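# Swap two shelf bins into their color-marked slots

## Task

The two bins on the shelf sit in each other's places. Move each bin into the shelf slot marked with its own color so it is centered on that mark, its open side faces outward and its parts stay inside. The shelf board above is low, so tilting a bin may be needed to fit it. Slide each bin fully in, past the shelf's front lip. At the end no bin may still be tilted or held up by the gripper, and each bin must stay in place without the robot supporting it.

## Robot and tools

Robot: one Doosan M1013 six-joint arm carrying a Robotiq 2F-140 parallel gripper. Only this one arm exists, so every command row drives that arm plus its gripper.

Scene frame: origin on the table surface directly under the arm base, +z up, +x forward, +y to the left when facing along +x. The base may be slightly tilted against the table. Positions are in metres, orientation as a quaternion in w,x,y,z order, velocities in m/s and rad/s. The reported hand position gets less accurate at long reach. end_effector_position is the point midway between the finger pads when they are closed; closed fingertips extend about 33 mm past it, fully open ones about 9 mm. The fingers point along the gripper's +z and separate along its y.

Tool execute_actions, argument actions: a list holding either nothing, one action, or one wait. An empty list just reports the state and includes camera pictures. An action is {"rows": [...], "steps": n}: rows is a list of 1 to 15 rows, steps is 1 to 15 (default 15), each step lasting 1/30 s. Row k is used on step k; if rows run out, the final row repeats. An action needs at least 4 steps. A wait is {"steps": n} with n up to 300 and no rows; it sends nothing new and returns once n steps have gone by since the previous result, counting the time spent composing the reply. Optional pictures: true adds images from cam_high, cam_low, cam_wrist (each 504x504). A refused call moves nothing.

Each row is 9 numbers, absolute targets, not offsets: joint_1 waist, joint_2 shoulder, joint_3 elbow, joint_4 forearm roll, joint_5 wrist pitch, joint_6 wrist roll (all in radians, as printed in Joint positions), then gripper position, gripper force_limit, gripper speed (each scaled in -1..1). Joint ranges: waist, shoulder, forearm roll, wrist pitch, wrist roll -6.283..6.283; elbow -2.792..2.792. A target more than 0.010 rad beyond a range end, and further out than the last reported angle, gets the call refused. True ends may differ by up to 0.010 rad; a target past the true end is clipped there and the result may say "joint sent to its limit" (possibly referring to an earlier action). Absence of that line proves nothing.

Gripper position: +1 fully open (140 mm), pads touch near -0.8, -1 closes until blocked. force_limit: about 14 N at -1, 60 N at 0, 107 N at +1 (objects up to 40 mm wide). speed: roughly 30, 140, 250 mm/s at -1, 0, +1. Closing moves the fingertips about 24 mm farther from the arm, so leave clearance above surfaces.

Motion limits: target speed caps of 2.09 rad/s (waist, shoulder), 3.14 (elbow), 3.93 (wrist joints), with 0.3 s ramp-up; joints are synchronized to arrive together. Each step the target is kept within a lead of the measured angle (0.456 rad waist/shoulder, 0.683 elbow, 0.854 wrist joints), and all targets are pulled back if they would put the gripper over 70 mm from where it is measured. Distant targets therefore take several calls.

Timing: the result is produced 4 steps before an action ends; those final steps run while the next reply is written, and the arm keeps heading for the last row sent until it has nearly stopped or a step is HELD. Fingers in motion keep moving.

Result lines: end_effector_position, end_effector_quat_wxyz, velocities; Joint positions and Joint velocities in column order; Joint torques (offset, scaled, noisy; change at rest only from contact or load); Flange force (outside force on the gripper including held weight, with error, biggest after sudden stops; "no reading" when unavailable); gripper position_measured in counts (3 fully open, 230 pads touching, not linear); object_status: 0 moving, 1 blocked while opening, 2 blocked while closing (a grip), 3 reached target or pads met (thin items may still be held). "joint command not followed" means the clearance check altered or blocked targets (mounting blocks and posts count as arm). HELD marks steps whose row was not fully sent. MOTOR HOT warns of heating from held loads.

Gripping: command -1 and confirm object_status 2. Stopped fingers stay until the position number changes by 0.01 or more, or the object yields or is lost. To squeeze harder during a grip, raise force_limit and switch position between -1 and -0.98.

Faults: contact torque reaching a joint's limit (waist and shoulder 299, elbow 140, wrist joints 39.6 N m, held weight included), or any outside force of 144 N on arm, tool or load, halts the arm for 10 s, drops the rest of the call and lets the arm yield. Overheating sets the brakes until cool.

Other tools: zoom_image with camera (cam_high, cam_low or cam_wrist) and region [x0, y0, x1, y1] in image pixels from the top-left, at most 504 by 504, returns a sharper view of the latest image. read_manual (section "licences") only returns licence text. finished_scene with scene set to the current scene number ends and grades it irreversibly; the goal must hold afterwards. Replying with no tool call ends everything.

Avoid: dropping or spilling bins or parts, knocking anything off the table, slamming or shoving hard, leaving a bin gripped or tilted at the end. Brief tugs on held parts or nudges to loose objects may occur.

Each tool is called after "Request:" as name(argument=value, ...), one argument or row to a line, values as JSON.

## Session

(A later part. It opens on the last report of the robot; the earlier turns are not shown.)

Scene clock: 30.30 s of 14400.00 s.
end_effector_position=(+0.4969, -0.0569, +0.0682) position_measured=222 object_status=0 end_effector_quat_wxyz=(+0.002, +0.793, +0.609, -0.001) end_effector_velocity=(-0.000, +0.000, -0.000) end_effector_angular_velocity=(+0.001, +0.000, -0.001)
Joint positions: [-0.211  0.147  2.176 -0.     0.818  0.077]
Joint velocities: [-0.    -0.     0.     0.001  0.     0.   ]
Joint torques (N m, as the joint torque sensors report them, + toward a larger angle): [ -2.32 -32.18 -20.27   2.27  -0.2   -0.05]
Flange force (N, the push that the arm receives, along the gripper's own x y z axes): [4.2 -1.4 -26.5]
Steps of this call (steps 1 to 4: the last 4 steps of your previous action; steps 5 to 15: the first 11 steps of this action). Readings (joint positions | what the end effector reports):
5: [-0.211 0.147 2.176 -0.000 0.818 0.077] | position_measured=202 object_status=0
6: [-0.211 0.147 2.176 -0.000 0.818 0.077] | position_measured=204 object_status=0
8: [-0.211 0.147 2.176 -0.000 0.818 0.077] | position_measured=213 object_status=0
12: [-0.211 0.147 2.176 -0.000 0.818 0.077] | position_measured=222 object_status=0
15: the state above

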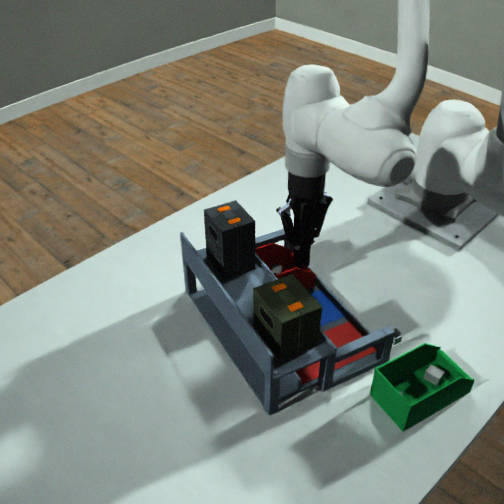

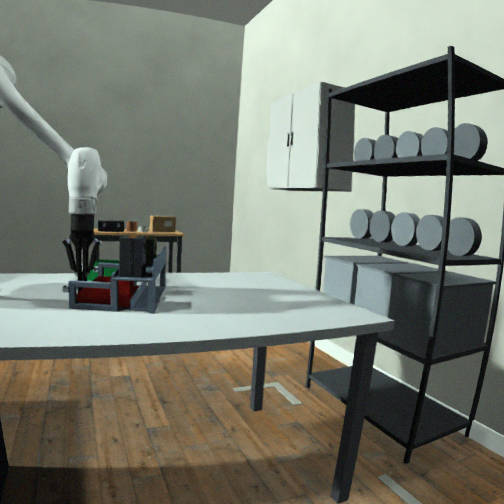

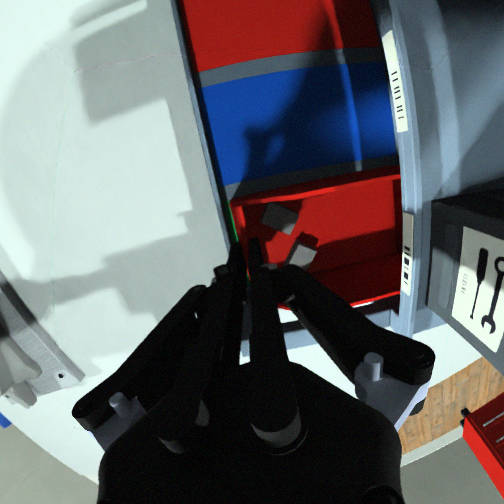

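Request:
execute_actions(
  actions=[
    {"rows":[[-0.2106,0.145,2.1745,0,0.8221,0.0774,-1,0.3,-0.5],[-0.2106,0.1435,2.1715,0,0.8266,0.0774,-1,0.3,-0.5],[-0.2106,0.1435,2.1715,0,0.8266,0.0774,-1,0.3,-0.5],[-0.2016,0.1449,2.1698,0,0.8269,0.0864,-1,0.3,-0.5],[-0.1927,0.1463,2.168,0,0.8273,0.0953,-1,0.3,-0.5],[-0.1837,0.1477,2.1663,0,0.8276,0.1043,-1,0.3,-0.5],[-0.1748,0.1491,2.1645,0,0.828,0.1132,-1,0.3,-0.5],[-0.1658,0.1505,2.1628,0,0.8283,0.1222,-1,0.3,-0.5],[-0.1569,0.152,2.161,0,0.8286,0.1311,-1,0.3,-0.5],[-0.1479,0.1534,2.1593,0,0.829,0.1401,-1,0.3,-0.5],[-0.1389,0.1548,2.1575,0,0.8293,0.1491,-1,0.3,-0.5],[-0.13,0.1562,2.1558,0,0.8297,0.158,-1,0.3,-0.5],[-0.121,0.1576,2.154,0,0.83,0.167,-1,0.3,-0.5],[-0.112,0.159,2.1523,0,0.8304,0.176,-1,0.3,-0.5],[-0.1031,0.1604,2.1505,0,0.8307,0.1849,-1,0.3,-0.5]],"steps":15},
  ],
)

Request:
execute_actions(
  actions=[
    {"steps":8},
  ],
  pictures=true,
)

Scene clock: 30.90 s of 14400.00 s.
end_effector_position=(+0.5060, -0.0310, +0.0721) position_measured=222 object_status=2 end_effector_quat_wxyz=(+0.002, +0.793, +0.609, -0.001) end_effector_velocity=(+0.037, +0.130, -0.001) end_effector_angular_velocity=(+0.000, +0.001, -0.000)
Joint positions: [-0.157  0.152  2.161  0.     0.829  0.131]
Joint velocities: [ 0.265  0.043 -0.052  0.     0.01   0.264]
Joint torques (N m, as the joint torque sensors report them, + toward a larger angle): [ -2.77 -44.33 -29.78   2.53  -0.19   0.12]
Flange force (N, the push that the arm receives, along the gripper's own x y z axes): [4.9 -2.2 -4.2]
Steps of this call (steps 1 to 4: the last 4 steps of your previous action; steps 5 to 7: the robot went on to your last target; steps 8 to 18: the first 11 steps of this action). Readings (joint positions | what the end effector reports):
8: [-0.211 0.147 2.176 -0.000 0.818 0.077] | position_measured=222 object_status=2
9: [-0.211 0.147 2.176 -0.000 0.820 0.077] | position_measured=222 object_status=2
11: [-0.210 0.144 2.172 0.000 0.826 0.077] | position_measured=222 object_status=2
15: [-0.184 0.148 2.166 0.000 0.828 0.104] | position_measured=222 object_status=2
18: the state above

Scene clock: 31.17 s of 14400.00 s.
end_effector_position=(+0.5129, -0.0042, +0.0721) position_measured=222 object_status=2 end_effector_quat_wxyz=(+0.002, +0.793, +0.609, -0.001) end_effector_velocity=(+0.000, +0.001, +0.000) end_effector_angular_velocity=(-0.000, +0.000, -0.002)
Joint positions: [-0.103  0.16   2.151  0.     0.831  0.185]
Joint velocities: [ 0.001  0.    -0.001 -0.     0.001  0.004]
Joint torques (N m, as the joint torque sensors report them, + toward a larger angle): [ -5.36 -43.56 -30.95   2.6    0.74   0.37]
Flange force (N, the push that the arm receives, along the gripper's own x y z axes): [4.6 -6.8 -3.2]
Kept back: nothing.
Steps of this call (steps 1 to 4: the last 4 steps of your previous action; steps 5 to 8: the robot went on to your last target). Readings (joint positions | what the end effector reports):
1: [-0.148 0.153 2.159 0.000 0.829 0.140] | position_measured=222 object_status=2
2: [-0.139 0.155 2.158 0.000 0.829 0.149] | position_measured=222 object_status=2
4: [-0.121 0.158 2.154 0.000 0.830 0.167] | position_measured=222 object_status=2
8: the state above

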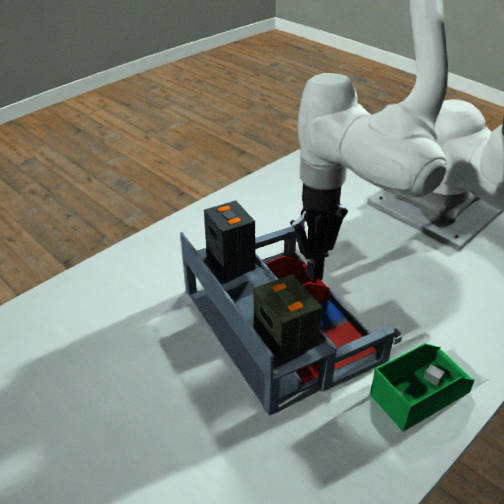

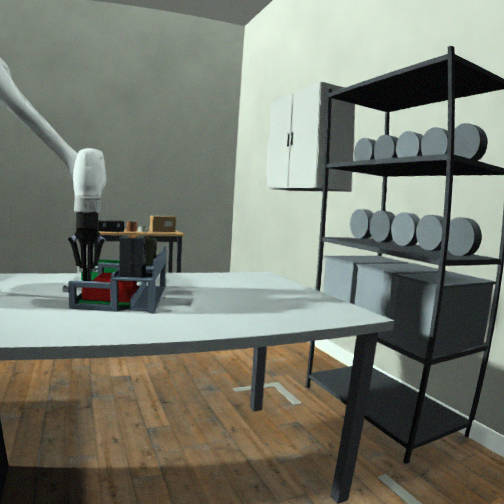

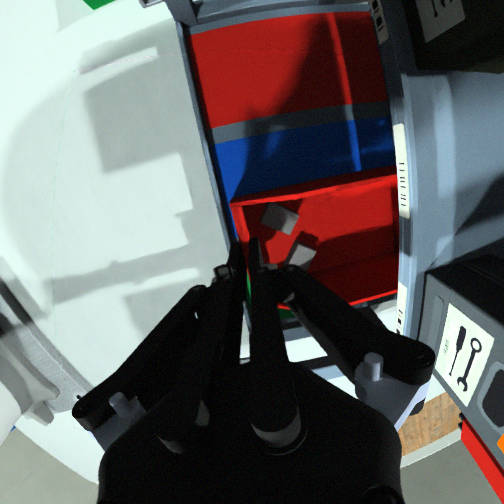

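Request:
execute_actions(
  actions=[
    {"rows":[[-0.0927,0.1628,2.1475,0,0.8313,0.1953,-1,0.3,-0.5],[-0.0822,0.1652,2.1445,0,0.8319,0.2058,-1,0.3,-0.5],[-0.0718,0.1676,2.1415,0,0.8325,0.2162,-1,0.3,-0.5],[-0.0613,0.17,2.1385,0,0.8331,0.2267,-1,0.3,-0.5],[-0.0509,0.1724,2.1355,0,0.8338,0.2371,-1,0.3,-0.5],[-0.0405,0.1747,2.1325,0,0.8344,0.2475,-1,0.3,-0.5],[-0.03,0.1771,2.1295,0,0.835,0.258,-1,0.3,-0.5],[-0.0196,0.1795,2.1265,0,0.8356,0.2684,-1,0.3,-0.5],[-0.0091,0.1819,2.1235,0,0.8362,0.2789,-1,0.3,-0.5],[0.0013,0.1843,2.1205,0,0.8368,0.2893,-1,0.3,-0.5],[0.0111,0.1874,2.1166,0,0.8377,0.2991,-1,0.3,-0.5],[0.0209,0.1904,2.1126,0,0.8386,0.3089,-1,0.3,-0.5],[0.0307,0.1935,2.1087,0,0.8395,0.3187,-1,0.3,-0.5],[0.0405,0.1965,2.1047,0,0.8404,0.3285,-1,0.3,-0.5],[0.0503,0.1996,2.1008,0,0.8413,0.3383,-1,0.3,-0.5]],"steps":15},
  ],
)

Request:
execute_actions(
  actions=[
    {"rows":[[0.06,0.2027,2.0968,0,0.8421,0.348,-1,0.3,-0.5],[0.0698,0.2057,2.0929,0,0.843,0.3578,-1,0.3,-0.5],[0.0796,0.2088,2.0889,0,0.8439,0.3676,-1,0.3,-0.5],[0.0894,0.2118,2.085,0,0.8448,0.3774,-1,0.3,-0.5],[0.0992,0.2149,2.081,0,0.8457,0.3872,-1,0.3,-0.5],[0.1081,0.2185,2.0762,0,0.8469,0.3961,-1,0.3,-0.5],[0.117,0.2221,2.0714,0,0.8481,0.405,-1,0.3,-0.5],[0.1258,0.2257,2.0666,0,0.8494,0.4138,-1,0.3,-0.5],[0.1347,0.2293,2.0618,0,0.8506,0.4227,-1,0.3,-0.5],[0.1436,0.2329,2.057,0,0.8518,0.4316,-1,0.3,-0.5],[0.1525,0.2364,2.0521,0,0.853,0.4405,-1,0.3,-0.5],[0.1614,0.24,2.0473,0,0.8542,0.4494,-1,0.3,-0.5],[0.1702,0.2436,2.0425,0,0.8555,0.4582,-1,0.3,-0.5],[0.1791,0.2472,2.0377,0,0.8567,0.4671,-1,0.3,-0.5],[0.188,0.2508,2.0329,0,0.8579,0.476,-1,0.3,-0.5]],"steps":15},
  ],
)

Request:
execute_actions(
  actions=[
    {"steps":8},
  ],
  pictures=true,
)

Request:
zoom_image(
  camera="cam_wrist",
  region=[170, 130, 430, 390],
)

Request:
zoom_image(
  camera="cam_high",
  region=[270, 270, 410, 410],
)

Scene clock: 31.90 s of 14400.00 s.
end_effector_position=(+0.5261, +0.0437, +0.0719) position_measured=222 object_status=2 end_effector_quat_wxyz=(+0.002, +0.793, +0.609, -0.001) end_effector_velocity=(+0.037, +0.163, -0.001) end_effector_angular_velocity=(-0.000, +0.001, +0.002)
Joint positions: [-0.01   0.182  2.124  0.     0.836  0.278]
Joint velocities: [ 0.308  0.073 -0.09  -0.     0.018  0.307]
Joint torques (N m, as the joint torque sensors report them, + toward a larger angle): [  0.39 -51.31 -30.5    2.27  -0.02  -0.24]
Flange force (N, the push that the arm receives, along the gripper's own x y z axes): [0.6 3.2 2.3]
Steps of this call (steps 1 to 11: the robot went on to your last target; steps 12 to 22: the first 11 steps of this action). Readings (joint positions | what the end effector reports):
12: [-0.103 0.160 2.150 0.000 0.831 0.185] | position_measured=222 object_status=2
13: [-0.100 0.161 2.149 0.000 0.831 0.189] | position_measured=222 object_status=2
15: [-0.082 0.165 2.144 0.000 0.832 0.206] | position_measured=222 object_status=2
19: [-0.041 0.175 2.133 0.000 0.834 0.247] | position_measured=222 object_status=2
22: the state above

Scene clock: 32.40 s of 14400.00 s.
end_effector_position=(+0.5481, +0.1247, +0.0716) position_measured=222 object_status=2 end_effector_quat_wxyz=(+0.002, +0.793, +0.609, -0.001) end_effector_velocity=(+0.044, +0.157, -0.000) end_effector_angular_velocity=(-0.000, -0.001, +0.001)
Joint positions: [ 0.135  0.229  2.062 -0.     0.851  0.423]
Joint velocities: [ 0.264  0.106 -0.142 -0.     0.035  0.263]
Joint torques (N m, as the joint torque sensors report them, + toward a larger angle): [ -2.79 -53.47 -30.     2.74   0.77   0.6 ]
Flange force (N, the push that the arm receives, along the gripper's own x y z axes): [3.5 -1.6 -0.8]
Steps of this call (steps 1 to 4: the last 4 steps of your previous action; steps 5 to 15: the first 11 steps of this action). Readings (joint positions | what the end effector reports):
5: [0.040 0.196 2.105 0.000 0.840 0.328] | position_measured=222 object_status=2
6: [0.050 0.199 2.101 0.000 0.841 0.338] | position_measured=222 object_status=2
8: [0.069 0.206 2.093 0.000 0.843 0.357] | position_measured=222 object_status=2
12: [0.108 0.218 2.076 -0.000 0.847 0.396] | position_measured=222 object_status=2
15: the state above

Scene clock: 32.67 s of 14400.00 s.
end_effector_position=(+0.5559, +0.1571, +0.0714) position_measured=222 object_status=2 end_effector_quat_wxyz=(+0.002, +0.793, +0.609, -0.001) end_effector_velocity=(+0.000, +0.001, +0.000) end_effector_angular_velocity=(-0.000, +0.001, -0.004)
Joint positions: [ 0.188  0.251  2.033 -0.     0.858  0.476]
Joint velocities: [ 0.001  0.001 -0.001  0.     0.001  0.005]
Joint torques (N m, as the joint torque sensors report them, + toward a larger angle): [ -5.23 -55.56 -31.     2.62   1.06   0.29]
Flange force (N, the push that the arm receives, along the gripper's own x y z axes): [2.8 -5.0 -1.0]
Kept back: nothing.
Steps of this call (steps 1 to 4: the last 4 steps of your previous action; steps 5 to 8: the robot went on to your last target). Readings (joint positions | what the end effector reports):
1: [0.144 0.233 2.057 -0.000 0.852 0.432] | position_measured=222 object_status=2
2: [0.152 0.236 2.052 -0.000 0.853 0.440] | position_measured=222 object_status=2
4: [0.170 0.244 2.043 -0.000 0.855 0.458] | position_measured=222 object_status=2
8: the state above

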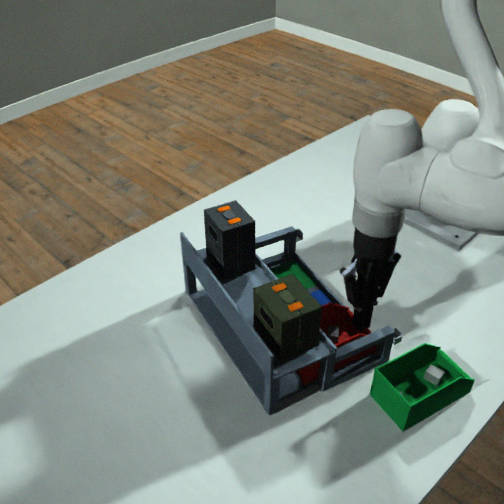

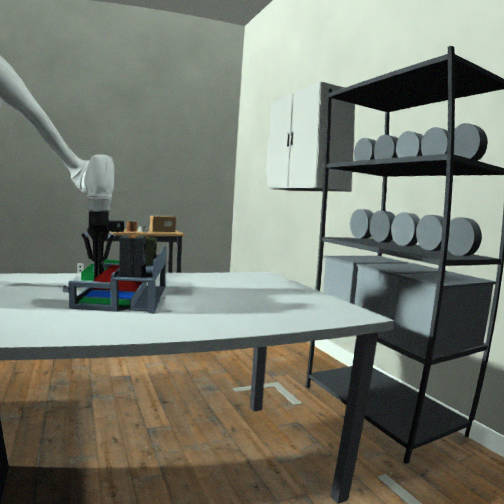

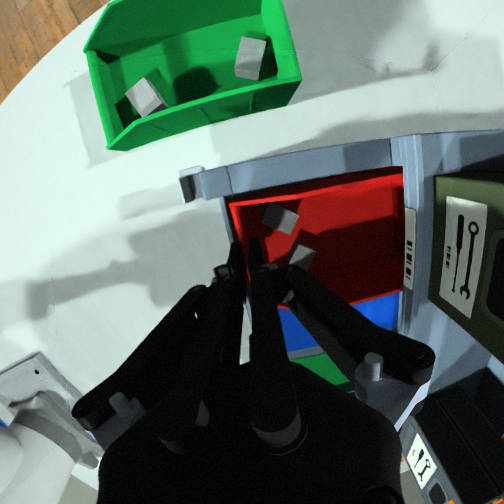

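Region (170, 130, 430, 390) of cam_wrist's 504x504 image, scaled by 1.938, with more detail than that image has.

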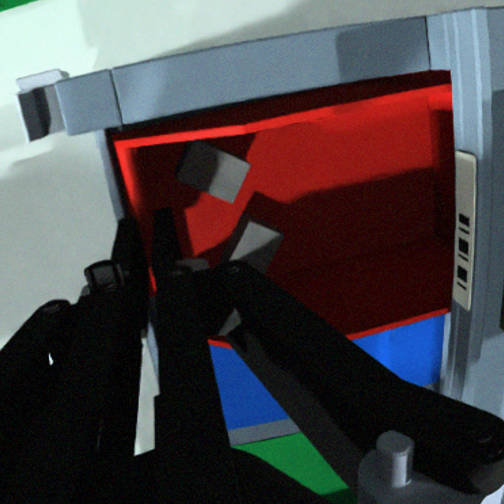

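Region (270, 270, 410, 410) of cam_high's 504x504 image, scaled by 3.600, with more detail than that image has.

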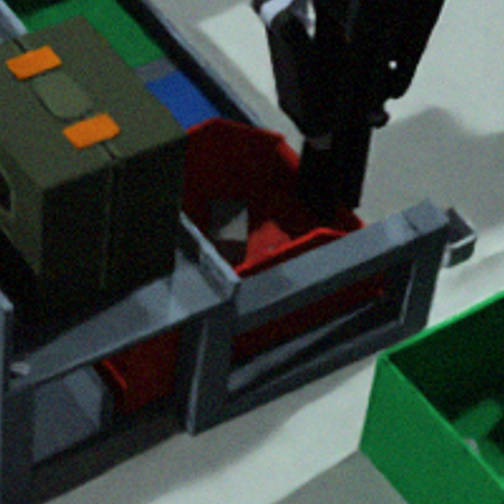

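Request:
execute_actions(
  actions=[
    {"rows":[[0.1883,0.2535,2.0293,0,0.8588,0.4763,-1,0.3,-0.5],[0.1886,0.2561,2.0257,0,0.8598,0.4766,-1,0.3,-0.5],[0.189,0.2588,2.0221,0,0.8607,0.477,-1,0.3,-0.5],[0.189,0.2588,2.0221,0,0.8607,0.477,-1,0.3,-0.5],[0.189,0.2605,2.0233,0,0.8578,0.477,-1,0.3,-0.5],[0.189,0.2623,2.0244,0,0.8549,0.477,-1,0.3,-0.5]],"steps":12},
  ],
)

Request:
execute_actions(
  actions=[
    {"rows":[[0.189,0.2623,2.0244,0,0.8549,0.477,-0.5,0.3,0],[0.189,0.2623,2.0244,0,0.8549,0.477,-0.5,0.3,0],[0.189,0.2623,2.0244,0,0.8549,0.477,-0.5,0.3,0],[0.189,0.2623,2.0244,0,0.8549,0.477,-0.5,0.3,0],[0.189,0.2623,2.0244,0,0.8549,0.477,-0.5,0.3,0],[0.189,0.2623,2.0244,0,0.8549,0.477,-0.5,0.3,0],[0.189,0.15,1.94,0,1.05,0.477,-0.5,0.3,0]],"steps":15},
  ],
)

Request:
execute_actions(
  actions=[
    {"rows":[[0.0,0.04,2.12,0,0.98,1.86,-0.5,0.3,0]],"steps":15},
  ],
)

Request:
execute_actions(
  actions=[
    {"steps":25},
  ],
  pictures=true,
)

Request:
zoom_image(
  camera="cam_wrist",
  region=[50, 0, 450, 260],
)

Scene clock: 33.20 s of 14400.00 s.
end_effector_position=(+0.5615, +0.1588, +0.0686) position_measured=222 object_status=2 end_effector_quat_wxyz=(+0.002, +0.793, +0.609, -0.001) end_effector_velocity=(-0.001, -0.000, -0.010) end_effector_angular_velocity=(-0.000, +0.002, +0.001)
Joint positions: [ 0.189  0.262  2.024 -0.     0.856  0.477]
Joint velocities: [ 0.     0.011  0.009  0.    -0.018 -0.001]
Joint torques (N m, as the joint torque sensors report them, + toward a larger angle): [ -1.47 -69.41 -33.77   2.81   0.48  -0.05]
Flange force (N, the push that the arm receives, along the gripper's own x y z axes): [6.1 2.7 3.7]
Steps of this call (steps 1 to 8: the robot went on to your last target; steps 9 to 16: the first 8 steps of this action). Readings (joint positions | what the end effector reports):
9: [0.188 0.251 2.033 -0.000 0.858 0.476] | position_measured=222 object_status=2
10: [0.188 0.252 2.031 -0.000 0.858 0.476] | position_measured=222 object_status=2
12: [0.189 0.257 2.024 -0.000 0.860 0.477] | position_measured=222 object_status=2
16: the state above

Scene clock: 33.70 s of 14400.00 s.
end_effector_position=(+0.5620, +0.1591, +0.1191) position_measured=192 object_status=0 end_effector_quat_wxyz=(+0.002, +0.793, +0.609, -0.000) end_effector_velocity=(+0.001, +0.003, +0.615) end_effector_angular_velocity=(+0.016, -0.074, +0.001)
Joint positions: [ 0.189  0.207  1.982 -0.     0.952  0.477]
Joint velocities: [ 0.002 -0.662 -0.504  0.     1.09   0.   ]
Joint torques (N m, as the joint torque sensors report them, + toward a larger angle): [  0.17 -56.69 -30.73   3.21   0.74   0.23]
Flange force (N, the push that the arm receives, along the gripper's own x y z axes): [0.0 -1.7 -8.0]
Steps of this call (steps 1 to 4: the last 4 steps of your previous action; steps 5 to 15: the first 11 steps of this action). Readings (joint positions | what the end effector reports):
5: [0.189 0.262 2.024 -0.000 0.855 0.477] | position_measured=222 object_status=0
6: [0.189 0.262 2.024 -0.000 0.855 0.477] | position_measured=222 object_status=0
8: [0.189 0.262 2.024 -0.000 0.855 0.477] | position_measured=204 object_status=0
12: [0.189 0.259 2.022 -0.000 0.861 0.477] | position_measured=192 object_status=0
15: the state above

Scene clock: 34.20 s of 14400.00 s.
end_effector_position=(+0.5161, +0.0838, +0.1549) position_measured=192 object_status=3 end_effector_quat_wxyz=(+0.002, +0.968, +0.249, +0.001) end_effector_velocity=(-0.161, -0.235, -0.054) end_effector_angular_velocity=(+0.012, -0.009, -4.108)
Joint positions: [ 0.067  0.08   2.058 -0.     1.002  1.161]
Joint velocities: [-0.418 -0.247  0.39   0.    -0.138  3.69 ]
Joint torques (N m, as the joint torque sensors report them, + toward a larger angle): [  1.04 -42.66 -33.4    3.19   0.28  -0.12]
Flange force (N, the push that the arm receives, along the gripper's own x y z axes): [6.2 -1.3 -1.8]
Steps of this call (steps 1 to 4: the last 4 steps of your previous action; steps 5 to 15: the first 11 steps of this action). Readings (joint positions | what the end effector reports):
5: [0.189 0.150 1.940 -0.000 1.049 0.477] | position_measured=192 object_status=3
6: [0.187 0.149 1.942 -0.000 1.048 0.484] | position_measured=192 object_status=3
8: [0.174 0.142 1.956 -0.000 1.041 0.540] | position_measured=192 object_status=3
12: [0.114 0.107 2.014 -0.000 1.018 0.825] | position_measured=192 object_status=3
15: the state above

Scene clock: 35.03 s of 14400.00 s.
end_effector_position=(+0.4888, +0.0483, +0.1457) position_measured=192 object_status=3 end_effector_quat_wxyz=(+0.002, +0.991, -0.131, +0.001) end_effector_velocity=(-0.000, -0.000, -0.000) end_effector_angular_velocity=(-0.000, +0.000, -0.001)
Joint positions: [-0.    0.04  2.12 -0.    0.98  1.86]
Joint velocities: [-0.    -0.     0.    -0.     0.     0.001]
Joint torques (N m, as the joint torque sensors report them, + toward a larger angle): [ -2.55 -37.53 -32.43   2.83   0.49  -0.27]
Flange force (N, the push that the arm receives, along the gripper's own x y z axes): [0.1 -5.8 -2.5]
Kept back: nothing.
Steps of this call (steps 1 to 4: the last 4 steps of your previous action; steps 5 to 25: the robot went on to your last target). Readings (joint positions | what the end effector reports):
1: [0.053 0.072 2.070 -0.000 0.998 1.285] | position_measured=192 object_status=3
2: [0.042 0.065 2.081 -0.000 0.994 1.405] | position_measured=192 object_status=3
4: [0.022 0.053 2.099 -0.000 0.987 1.604] | position_measured=192 object_status=3
8: [0.002 0.041 2.118 -0.000 0.981 1.831] | position_measured=192 object_status=3
25: the state above

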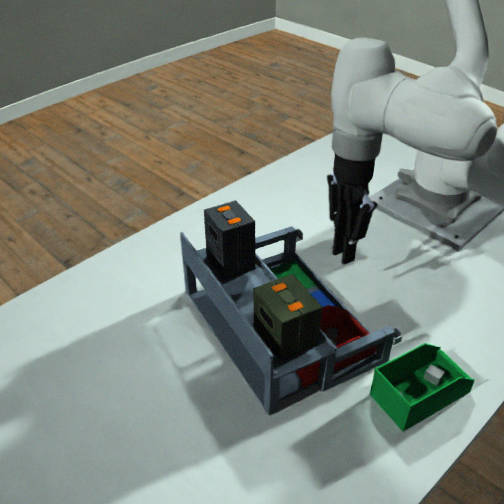

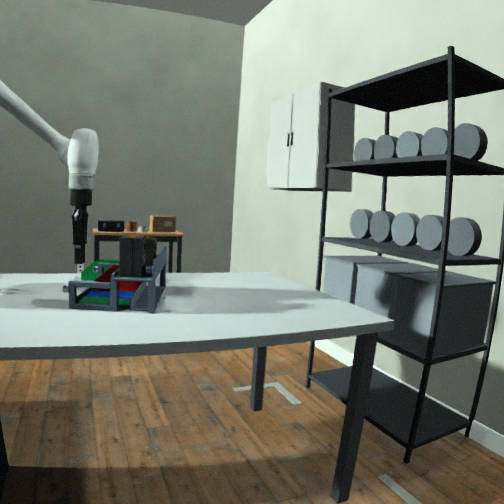

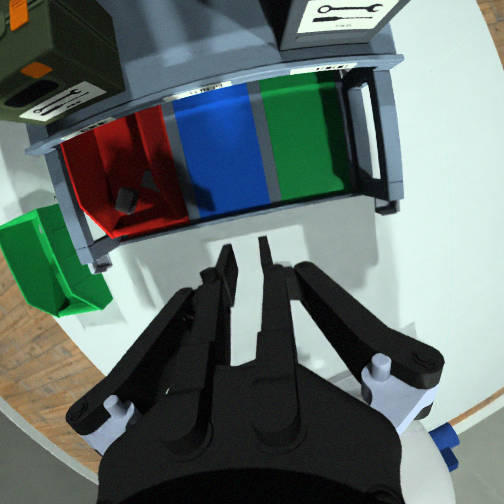

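Region (50, 0, 450, 260) of cam_wrist's 504x504 image, scaled by 1.260, with more detail than that image has; it fills the top 328 rows of this view, and the rest is white.

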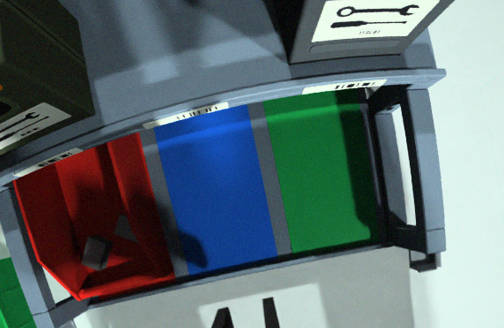

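Request:
execute_actions(
  actions=[
    {"rows":[[0.3,0.06,2.02,0,1.06,1.2,-0.55,0.5,0],[0.3,0.06,2.02,0,1.06,1.2,-0.55,0.5,0],[0.3,0.06,2.02,0,1.06,1.2,-0.55,0.5,0],[0.3,0.06,2.02,0,1.06,1.2,-0.55,0.5,0],[0.3,0.06,2.02,0,1.06,1.2,-0.55,0.5,0],[0.3,0.06,2.02,0,1.06,1.2,-0.55,0.5,0],[0.5215,0.22,1.88,0,1.0416,0.8095,-0.55,0.5,0]],"steps":15},
  ],
)

Request:
execute_actions(
  actions=[
    {"steps":15},
  ],
)

Request:
execute_actions(
  actions=[
    {"rows":[[0.5215,0.297,1.9535,0,0.8911,0.8095,-0.55,0.5,0]],"steps":15},
  ],
  pictures=true,
)

Scene clock: 35.60 s of 14400.00 s.
end_effector_position=(+0.5089, +0.1662, +0.1667) position_measured=199 object_status=0 end_effector_quat_wxyz=(+0.002, +0.977, +0.211, +0.006) end_effector_velocity=(+0.085, +0.470, -0.037) end_effector_angular_velocity=(-0.040, +0.074, +2.414)
Joint positions: [0.223 0.082 2.029 0.    1.018 1.396]
Joint velocities: [ 0.813  0.418 -0.39  -0.     0.045 -1.602]
Joint torques (N m, as the joint torque sensors report them, + toward a larger angle): [ -0.68 -42.62 -30.26   2.97   0.75   0.05]
Flange force (N, the push that the arm receives, along the gripper's own x y z axes): [8.2 -1.6 4.1]
Steps of this call (steps 1 to 6: the robot went on to your last target; steps 7 to 17: the first 11 steps of this action). Readings (joint positions | what the end effector reports):
7: [0.000 0.040 2.120 -0.000 0.980 1.860] | position_measured=192 object_status=0
8: [0.003 0.040 2.119 -0.000 0.981 1.854] | position_measured=195 object_status=0
10: [0.028 0.041 2.111 -0.000 0.987 1.798] | position_measured=199 object_status=0
14: [0.139 0.050 2.072 -0.000 1.015 1.559] | position_measured=199 object_status=0
17: the state above

Scene clock: 36.10 s of 14400.00 s.
end_effector_position=(+0.5089, +0.3522, +0.1586) position_measured=199 object_status=3 end_effector_quat_wxyz=(+0.002, +0.793, +0.609, -0.001) end_effector_velocity=(+0.000, +0.000, +0.000) end_effector_angular_velocity=(+0.001, -0.001, +0.005)
Joint positions: [0.522 0.22  1.88  0.    1.042 0.81 ]
Joint velocities: [-0.     0.    -0.001  0.     0.    -0.005]
Joint torques (N m, as the joint torque sensors report them, + toward a larger angle): [ -2.27 -58.67 -32.99   3.45   0.6    0.55]
Flange force (N, the push that the arm receives, along the gripper's own x y z axes): [5.7 1.5 -1.5]
Kept back: nothing.
Steps of this call (steps 1 to 4: the last 4 steps of your previous action; steps 5 to 15: the robot went on to your last target). Readings (joint positions | what the end effector reports):
1: [0.250 0.095 2.016 0.000 1.020 1.342] | position_measured=199 object_status=0
2: [0.278 0.108 2.002 0.000 1.022 1.288] | position_measured=199 object_status=0
4: [0.332 0.132 1.975 0.000 1.026 1.182] | position_measured=199 object_status=3
8: [0.437 0.181 1.922 0.000 1.035 0.976] | position_measured=199 object_status=3
15: the state above

Scene clock: 36.47 s of 14400.00 s.
end_effector_position=(+0.5077, +0.3511, +0.0772) position_measured=199 object_status=3 end_effector_quat_wxyz=(+0.002, +0.793, +0.609, -0.001) end_effector_velocity=(-0.000, -0.000, +0.000) end_effector_angular_velocity=(-0.000, -0.000, +0.001)
Joint positions: [0.522 0.297 1.953 0.    0.891 0.81 ]
Joint velocities: [ 0.    -0.     0.    -0.001 -0.    -0.001]
Joint torques (N m, as the joint torque sensors report them, + toward a larger angle): [ -4.41 -55.01 -28.04   2.64   0.48   0.41]
Flange force (N, the push that the arm receives, along the gripper's own x y z axes): [2.8 -4.7 -7.2]
Steps of this call (steps 1 to 11: the first 11 steps of this action). Readings (joint positions | what the end effector reports):
1: [0.522 0.220 1.880 0.000 1.042 0.810] | position_measured=199 object_status=3
2: [0.522 0.223 1.883 0.000 1.035 0.810] | position_measured=199 object_status=3
4: [0.522 0.251 1.911 0.000 0.979 0.810] | position_measured=199 object_status=3
8: [0.522 0.297 1.953 0.000 0.892 0.810] | position_measured=199 object_status=3
11: the state above

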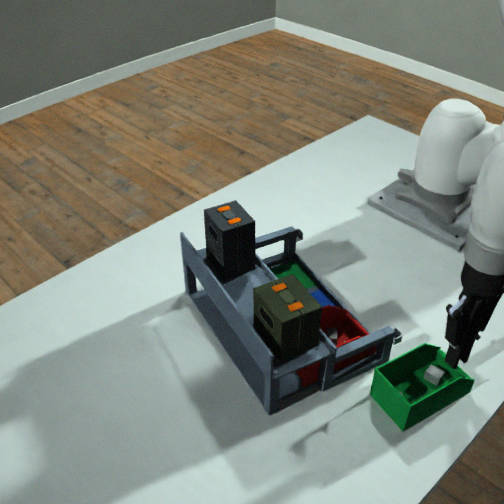

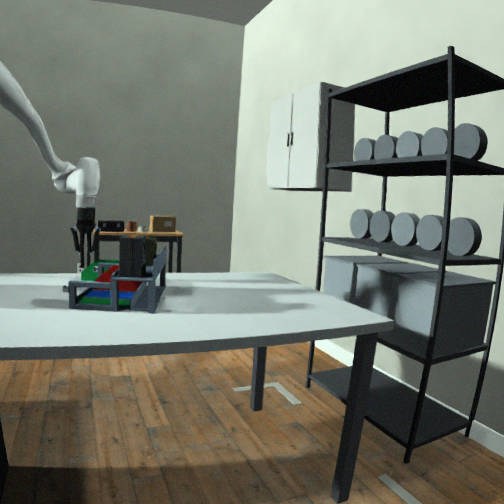

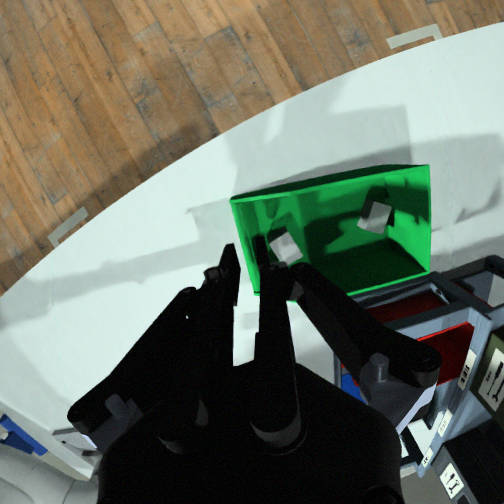

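Request:
execute_actions(
  actions=[
    {"rows":[[0.5215,0.301,1.9566,0,0.884,0.8095,-0.58,0.5,-0.5],[0.5215,0.305,1.9597,0,0.8769,0.8095,-0.58,0.5,-0.5],[0.5215,0.309,1.9628,0,0.8698,0.8095,-0.58,0.5,-0.5],[0.5215,0.3135,1.966,0,0.8621,0.8095,-0.58,0.5,-0.5],[0.5215,0.3135,1.966,0,0.8621,0.8095,-0.58,0.5,-0.5],[0.5215,0.3135,1.966,0,0.8621,0.8095,-0.58,0.5,-0.5],[0.5215,0.3135,1.966,0,0.8621,0.8095,-1,0.5,-0.5]],"steps":15},
  ],
)

Request:
execute_actions(
  actions=[
    {"steps":13},
  ],
)

Request:
execute_actions(
  actions=[
    {"rows":[[0.5215,0.3058,1.9584,0,0.8774,0.8095,-1,0.5,-0.5],[0.5215,0.297,1.9503,0,0.8942,0.8095,-1,0.5,-0.5],[0.5215,0.2883,1.9422,0,0.9111,0.8095,-1,0.5,-0.5],[0.5215,0.2796,1.9341,0,0.9279,0.8095,-1,0.5,-0.5],[0.5215,0.2709,1.926,0,0.9447,0.8095,-1,0.5,-0.5],[0.5215,0.2621,1.9179,0,0.9615,0.8095,-1,0.5,-0.5],[0.5215,0.2534,1.9099,0,0.9784,0.8095,-1,0.5,-0.5],[0.5215,0.2447,1.9018,0,0.9952,0.8095,-1,0.5,-0.5],[0.5215,0.2359,1.8937,0,1.012,0.8095,-1,0.5,-0.5],[0.5215,0.2272,1.8856,0,1.0288,0.8095,-1,0.5,-0.5],[0.5215,0.2185,1.8775,0,1.0456,0.8095,-1,0.5,-0.5],[0.5215,0.2098,1.8694,0,1.0625,0.8095,-1,0.5,-0.5],[0.5215,0.201,1.8613,0,1.0793,0.8095,-1,0.5,-0.5],[0.5215,0.1923,1.8532,0,1.0961,0.8095,-1,0.5,-0.5]],"steps":15},
  ],
  pictures=true,
)

Scene clock: 38.27 s of 14400.00 s.
end_effector_position=(+0.5072, +0.3507, +0.0618) position_measured=217 object_status=0 end_effector_quat_wxyz=(+0.002, +0.793, +0.609, -0.001) end_effector_velocity=(-0.001, -0.001, -0.001) end_effector_angular_velocity=(-0.001, +0.002, +0.000)
Joint positions: [ 0.521  0.313  1.966 -0.     0.862  0.809]
Joint velocities: [-0.     0.     0.001 -0.     0.     0.   ]
Joint torques (N m, as the joint torque sensors report them, + toward a larger angle): [ -2.7  -53.07 -25.83   2.32  -0.53  -0.23]
Flange force (N, the push that the arm receives, along the gripper's own x y z axes): [1.0 -5.0 -16.3]
Steps of this call (steps 1 to 4: the last 4 steps of your previous action; steps 5 to 15: the robot went on to your last target; steps 16 to 43: nothing new was sent; steps 44 to 54: the first 11 steps of this action). Readings (joint positions | what the end effector reports):
44: [0.521 0.297 1.954 0.000 0.891 0.809] | position_measured=199 object_status=0
45: [0.521 0.299 1.955 0.000 0.887 0.809] | position_measured=200 object_status=0
47: [0.521 0.306 1.961 0.000 0.874 0.809] | position_measured=202 object_status=0
51: [0.521 0.313 1.966 -0.000 0.862 0.809] | position_measured=204 object_status=0
54: the state above

Scene clock: 38.70 s of 14400.00 s.
end_effector_position=(+0.5072, +0.3507, +0.0618) position_measured=223 object_status=2 end_effector_quat_wxyz=(+0.002, +0.793, +0.609, -0.001) end_effector_velocity=(+0.001, +0.000, +0.000) end_effector_angular_velocity=(+0.000, -0.001, +0.001)
Joint positions: [ 0.521  0.313  1.966 -0.     0.862  0.809]
Joint velocities: [-0.     0.    -0.001 -0.    -0.    -0.001]
Joint torques (N m, as the joint torque sensors report them, + toward a larger angle): [ -4.8  -44.54 -20.45   2.32  -1.98   0.17]
Flange force (N, the push that the arm receives, along the gripper's own x y z axes): [3.2 -6.7 -33.2]
Kept back: nothing.
Steps of this call (steps 1 to 4: the last 4 steps of your previous action; steps 5 to 13: the robot went on to your last target). Readings (joint positions | what the end effector reports):
1: [0.521 0.313 1.966 -0.000 0.862 0.809] | position_measured=222 object_status=0
2: [0.521 0.313 1.966 -0.000 0.862 0.809] | position_measured=223 object_status=0
4: [0.521 0.313 1.966 -0.000 0.862 0.809] | position_measured=223 object_status=0
8: [0.521 0.313 1.966 -0.000 0.862 0.809] | position_measured=223 object_status=0
13: the state above

Scene clock: 39.07 s of 14400.00 s.
end_effector_position=(+0.5099, +0.3527, +0.1421) position_measured=223 object_status=2 end_effector_quat_wxyz=(+0.002, +0.793, +0.609, -0.001) end_effector_velocity=(-0.006, -0.003, +0.274) end_effector_angular_velocity=(+0.003, -0.003, -0.000)
Joint positions: [ 0.521  0.236  1.894 -0.     1.012  0.809]
Joint velocities: [-0.    -0.259 -0.24   0.     0.495 -0.   ]
Joint torques (N m, as the joint torque sensors report them, + toward a larger angle): [ -3.15 -61.07 -33.42   2.88   0.24   0.06]
Flange force (N, the push that the arm receives, along the gripper's own x y z axes): [6.4 -0.8 -0.2]
Steps of this call (steps 1 to 11: the first 11 steps of this action). Readings (joint positions | what the end effector reports):
1: [0.521 0.313 1.966 -0.000 0.862 0.809] | position_measured=223 object_status=2
2: [0.521 0.311 1.963 -0.000 0.868 0.809] | position_measured=223 object_status=2
4: [0.521 0.297 1.950 -0.000 0.895 0.809] | position_measured=223 object_status=2
8: [0.521 0.262 1.918 -0.000 0.961 0.809] | position_measured=223 object_status=2
11: the state above

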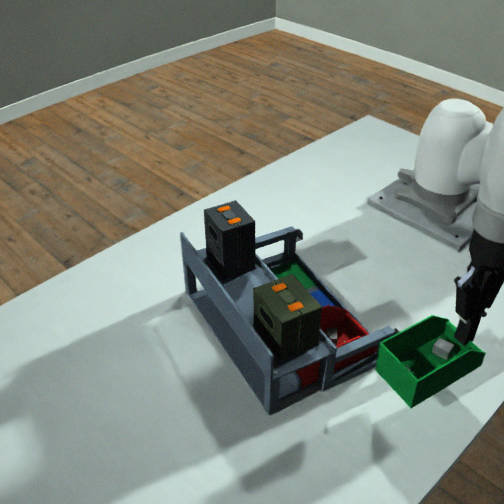

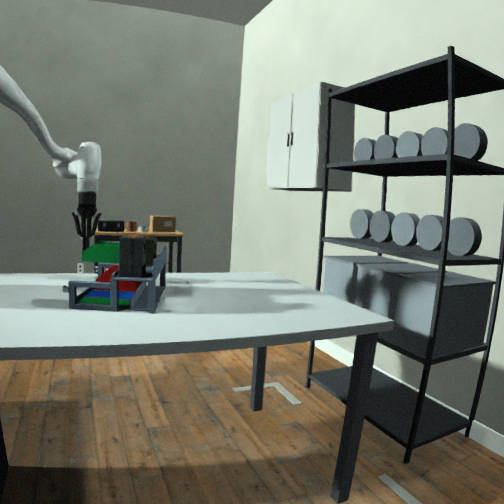

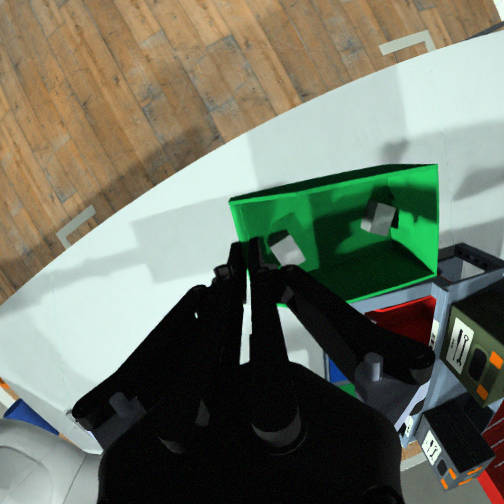

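Request:
execute_actions(
  actions=[
    {"rows":[[0.502,0.1815,1.8656,0,1.0945,0.79,-1,0.5,-0.5],[0.483,0.1706,1.878,0,1.0929,0.771,-1,0.5,-0.5],[0.464,0.1598,1.8904,0,1.0914,0.752,-1,0.5,-0.5],[0.445,0.149,1.9028,0,1.0898,0.733,-1,0.5,-0.5],[0.425,0.1382,1.9152,0,1.0882,0.713,-1,0.5,-0.5],[0.406,0.1273,1.9276,0,1.0866,0.694,-1,0.5,-0.5],[0.387,0.1165,1.94,0,1.085,0.675,-1,0.5,-0.5],[0.368,0.1057,1.9525,0,1.0835,0.656,-1,0.5,-0.5],[0.348,0.0948,1.9649,0,1.0819,0.636,-1,0.5,-0.5],[0.329,0.084,1.9773,0,1.0803,0.617,-1,0.5,-0.5],[0.31,0.0732,1.9897,0,1.0787,0.598,-1,0.5,-0.5],[0.291,0.0624,2.0021,0,1.0772,0.579,-1,0.5,-0.5],[0.271,0.0515,2.0145,0,1.0756,0.559,-1,0.5,-0.5],[0.2521,0.0407,2.0269,0,1.074,0.54,-1,0.5,-0.5],[0.23,0.03,2.037,0,1.0745,0.518,-1,0.5,-0.5]],"steps":15},
  ],
)

Request:
execute_actions(
  actions=[
    {"rows":[[0.201,0.019,2.048,0,1.075,0.489,-1,0.5,-0.5],[0.173,0.008,2.058,0,1.075,0.461,-1,0.5,-0.5],[0.144,-0.003,2.069,0,1.076,0.432,-1,0.5,-0.5],[0.115,-0.013,2.078,0,1.076,0.403,-1,0.5,-0.5],[0.087,-0.023,2.088,0,1.077,0.375,-1,0.5,-0.5],[0.058,-0.032,2.097,0,1.077,0.346,-1,0.5,-0.5],[0.029,-0.041,2.105,0,1.077,0.317,-1,0.5,-0.5],[0.0,-0.05,2.114,0,1.078,0.288,-1,0.5,-0.5],[-0.028,-0.058,2.122,0,1.078,0.26,-1,0.5,-0.5],[-0.057,-0.066,2.13,0,1.078,0.231,-1,0.5,-0.5],[-0.086,-0.074,2.137,0,1.078,0.202,-1,0.5,-0.5],[-0.114,-0.082,2.145,0,1.079,0.174,-1,0.5,-0.5],[-0.143,-0.089,2.152,0,1.079,0.145,-1,0.5,-0.5],[-0.172,-0.096,2.158,0,1.079,0.116,-1,0.5,-0.5],[-0.2002,-0.1024,2.1646,0,1.0794,0.088,-1,0.5,-0.5]],"steps":15},
  ],
)

Request:
execute_actions(
  actions=[
    {"rows":[[-0.2007,-0.0904,2.1673,0.001,1.0732,0.087,-1,0.5,-0.5],[-0.2012,-0.0784,2.1701,0.002,1.067,0.086,-1,0.5,-0.5],[-0.2018,-0.0664,2.1728,0.002,1.0608,0.085,-1,0.5,-0.5],[-0.2023,-0.0544,2.1755,0.003,1.0547,0.084,-1,0.5,-0.5],[-0.2028,-0.0424,2.1783,0.004,1.0485,0.083,-1,0.5,-0.5],[-0.2033,-0.0304,2.181,0.005,1.0423,0.082,-1,0.5,-0.5],[-0.2039,-0.0185,2.1838,0.006,1.0361,0.081,-1,0.5,-0.5],[-0.2044,-0.0065,2.1865,0.007,1.0299,0.08,-1,0.5,-0.5],[-0.2049,0.0055,2.1892,0.007,1.0237,0.079,-1,0.5,-0.5],[-0.2054,0.0175,2.192,0.008,1.0175,0.078,-1,0.5,-0.5],[-0.2059,0.0295,2.1947,0.009,1.0114,0.077,-1,0.5,-0.5]],"steps":15},
  ],
)

Request:
execute_actions(
  actions=[
    {"steps":8},
  ],
  pictures=true,
)

Scene clock: 40.00 s of 14400.00 s.
end_effector_position=(+0.5022, +0.2433, +0.1909) position_measured=223 object_status=2 end_effector_quat_wxyz=(+0.002, +0.793, +0.609, -0.001) end_effector_velocity=(-0.055, -0.364, -0.001) end_effector_angular_velocity=(+0.000, -0.001, -0.002)
Joint positions: [ 0.361  0.102  1.957 -0.     1.083  0.649]
Joint velocities: [-0.568 -0.319  0.364 -0.    -0.047 -0.566]
Joint torques (N m, as the joint torque sensors report them, + toward a larger angle): [  1.35 -51.76 -34.29   3.13   0.41   0.05]
Flange force (N, the push that the arm receives, along the gripper's own x y z axes): [4.5 6.5 1.2]
Steps of this call (steps 1 to 4: the last 4 steps of your previous action; steps 5 to 17: the robot went on to your last target; steps 18 to 28: the first 11 steps of this action). Readings (joint positions | what the end effector reports):
18: [0.521 0.192 1.853 0.000 1.096 0.809] | position_measured=223 object_status=2
19: [0.518 0.190 1.855 0.000 1.096 0.806] | position_measured=223 object_status=2
21: [0.491 0.175 1.873 0.000 1.094 0.779] | position_measured=223 object_status=2
25: [0.418 0.134 1.920 -0.000 1.088 0.706] | position_measured=223 object_status=2
28: the state above

Scene clock: 40.50 s of 14400.00 s.
end_effector_position=(+0.4614, +0.0507, +0.1913) position_measured=223 object_status=2 end_effector_quat_wxyz=(+0.002, +0.793, +0.609, -0.001) end_effector_velocity=(-0.112, -0.390, -0.003) end_effector_angular_velocity=(-0.000, +0.004, -0.003)
Joint positions: [ 0.007 -0.047  2.112 -0.     1.078  0.295]
Joint velocities: [-0.834 -0.249  0.244 -0.     0.009 -0.831]
Joint torques (N m, as the joint torque sensors report them, + toward a larger angle): [ -0.88 -30.8  -35.82   3.37  -0.04   0.26]
Flange force (N, the push that the arm receives, along the gripper's own x y z axes): [1.4 -0.7 -0.8]
Steps of this call (steps 1 to 4: the last 4 steps of your previous action; steps 5 to 15: the first 11 steps of this action). Readings (joint positions | what the end effector reports):
5: [0.265 0.048 2.018 -0.000 1.075 0.553] | position_measured=223 object_status=2
6: [0.244 0.038 2.029 -0.000 1.075 0.532] | position_measured=223 object_status=2
8: [0.197 0.018 2.048 -0.000 1.075 0.484] | position_measured=223 object_status=2
12: [0.090 -0.021 2.086 -0.000 1.076 0.378] | position_measured=223 object_status=2
15: the state above

Scene clock: 41.00 s of 14400.00 s.
end_effector_position=(+0.4312, -0.0399, +0.1328) position_measured=223 object_status=2 end_effector_quat_wxyz=(-0.028, +0.793, +0.609, -0.024) end_effector_velocity=(-0.006, -0.001, -0.194) end_effector_angular_velocity=(+0.062, +0.249, -0.000)
Joint positions: [-0.205  0.003  2.189  0.007  1.025  0.079]
Joint velocities: [-0.015  0.357  0.083  0.02  -0.184 -0.029]
Joint torques (N m, as the joint torque sensors report them, + toward a larger angle): [ -4.66 -34.76 -32.81   2.83   0.67   0.16]
Flange force (N, the push that the arm receives, along the gripper's own x y z axes): [10.3 1.7 0.8]
Steps of this call (steps 1 to 4: the last 4 steps of your previous action; steps 5 to 15: the first 11 steps of this action). Readings (joint positions | what the end effector reports):
5: [-0.135 -0.086 2.149 -0.000 1.079 0.153] | position_measured=223 object_status=2
6: [-0.161 -0.092 2.156 -0.000 1.079 0.127] | position_measured=223 object_status=2
8: [-0.195 -0.088 2.167 0.000 1.072 0.093] | position_measured=223 object_status=2
12: [-0.203 -0.034 2.180 0.005 1.044 0.082] | position_measured=223 object_status=2
15: the state above

Scene clock: 41.27 s of 14400.00 s.
end_effector_position=(+0.4305, -0.0398, +0.1184) position_measured=223 object_status=2 end_effector_quat_wxyz=(-0.036, +0.792, +0.608, -0.029) end_effector_velocity=(-0.001, +0.000, -0.000) end_effector_angular_velocity=(-0.000, +0.001, -0.000)
Joint positions: [-0.206  0.029  2.195  0.009  1.011  0.077]
Joint velocities: [-0.     0.     0.001 -0.     0.     0.   ]
Joint torques (N m, as the joint torque sensors report them, + toward a larger angle): [ -2.6  -35.19 -33.04   2.58   0.35   0.23]
Flange force (N, the push that the arm receives, along the gripper's own x y z axes): [4.8 -1.5 -0.2]
Kept back: nothing.
Steps of this call (steps 1 to 4: the last 4 steps of your previous action; steps 5 to 8: the robot went on to your last target). Readings (joint positions | what the end effector reports):
1: [-0.205 0.015 2.191 0.008 1.019 0.078] | position_measured=223 object_status=2
2: [-0.206 0.025 2.194 0.009 1.014 0.077] | position_measured=223 object_status=2
4: [-0.206 0.029 2.195 0.009 1.012 0.077] | position_measured=223 object_status=2
8: the state above

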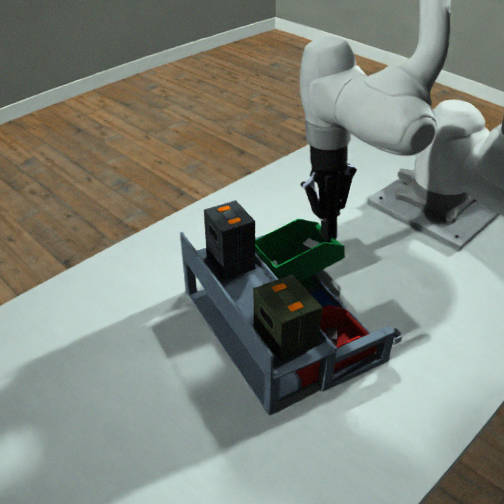

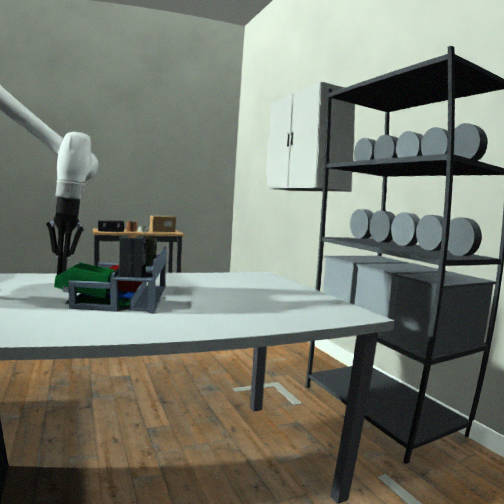

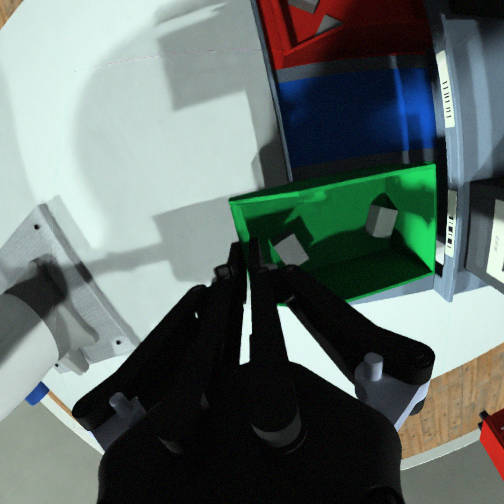

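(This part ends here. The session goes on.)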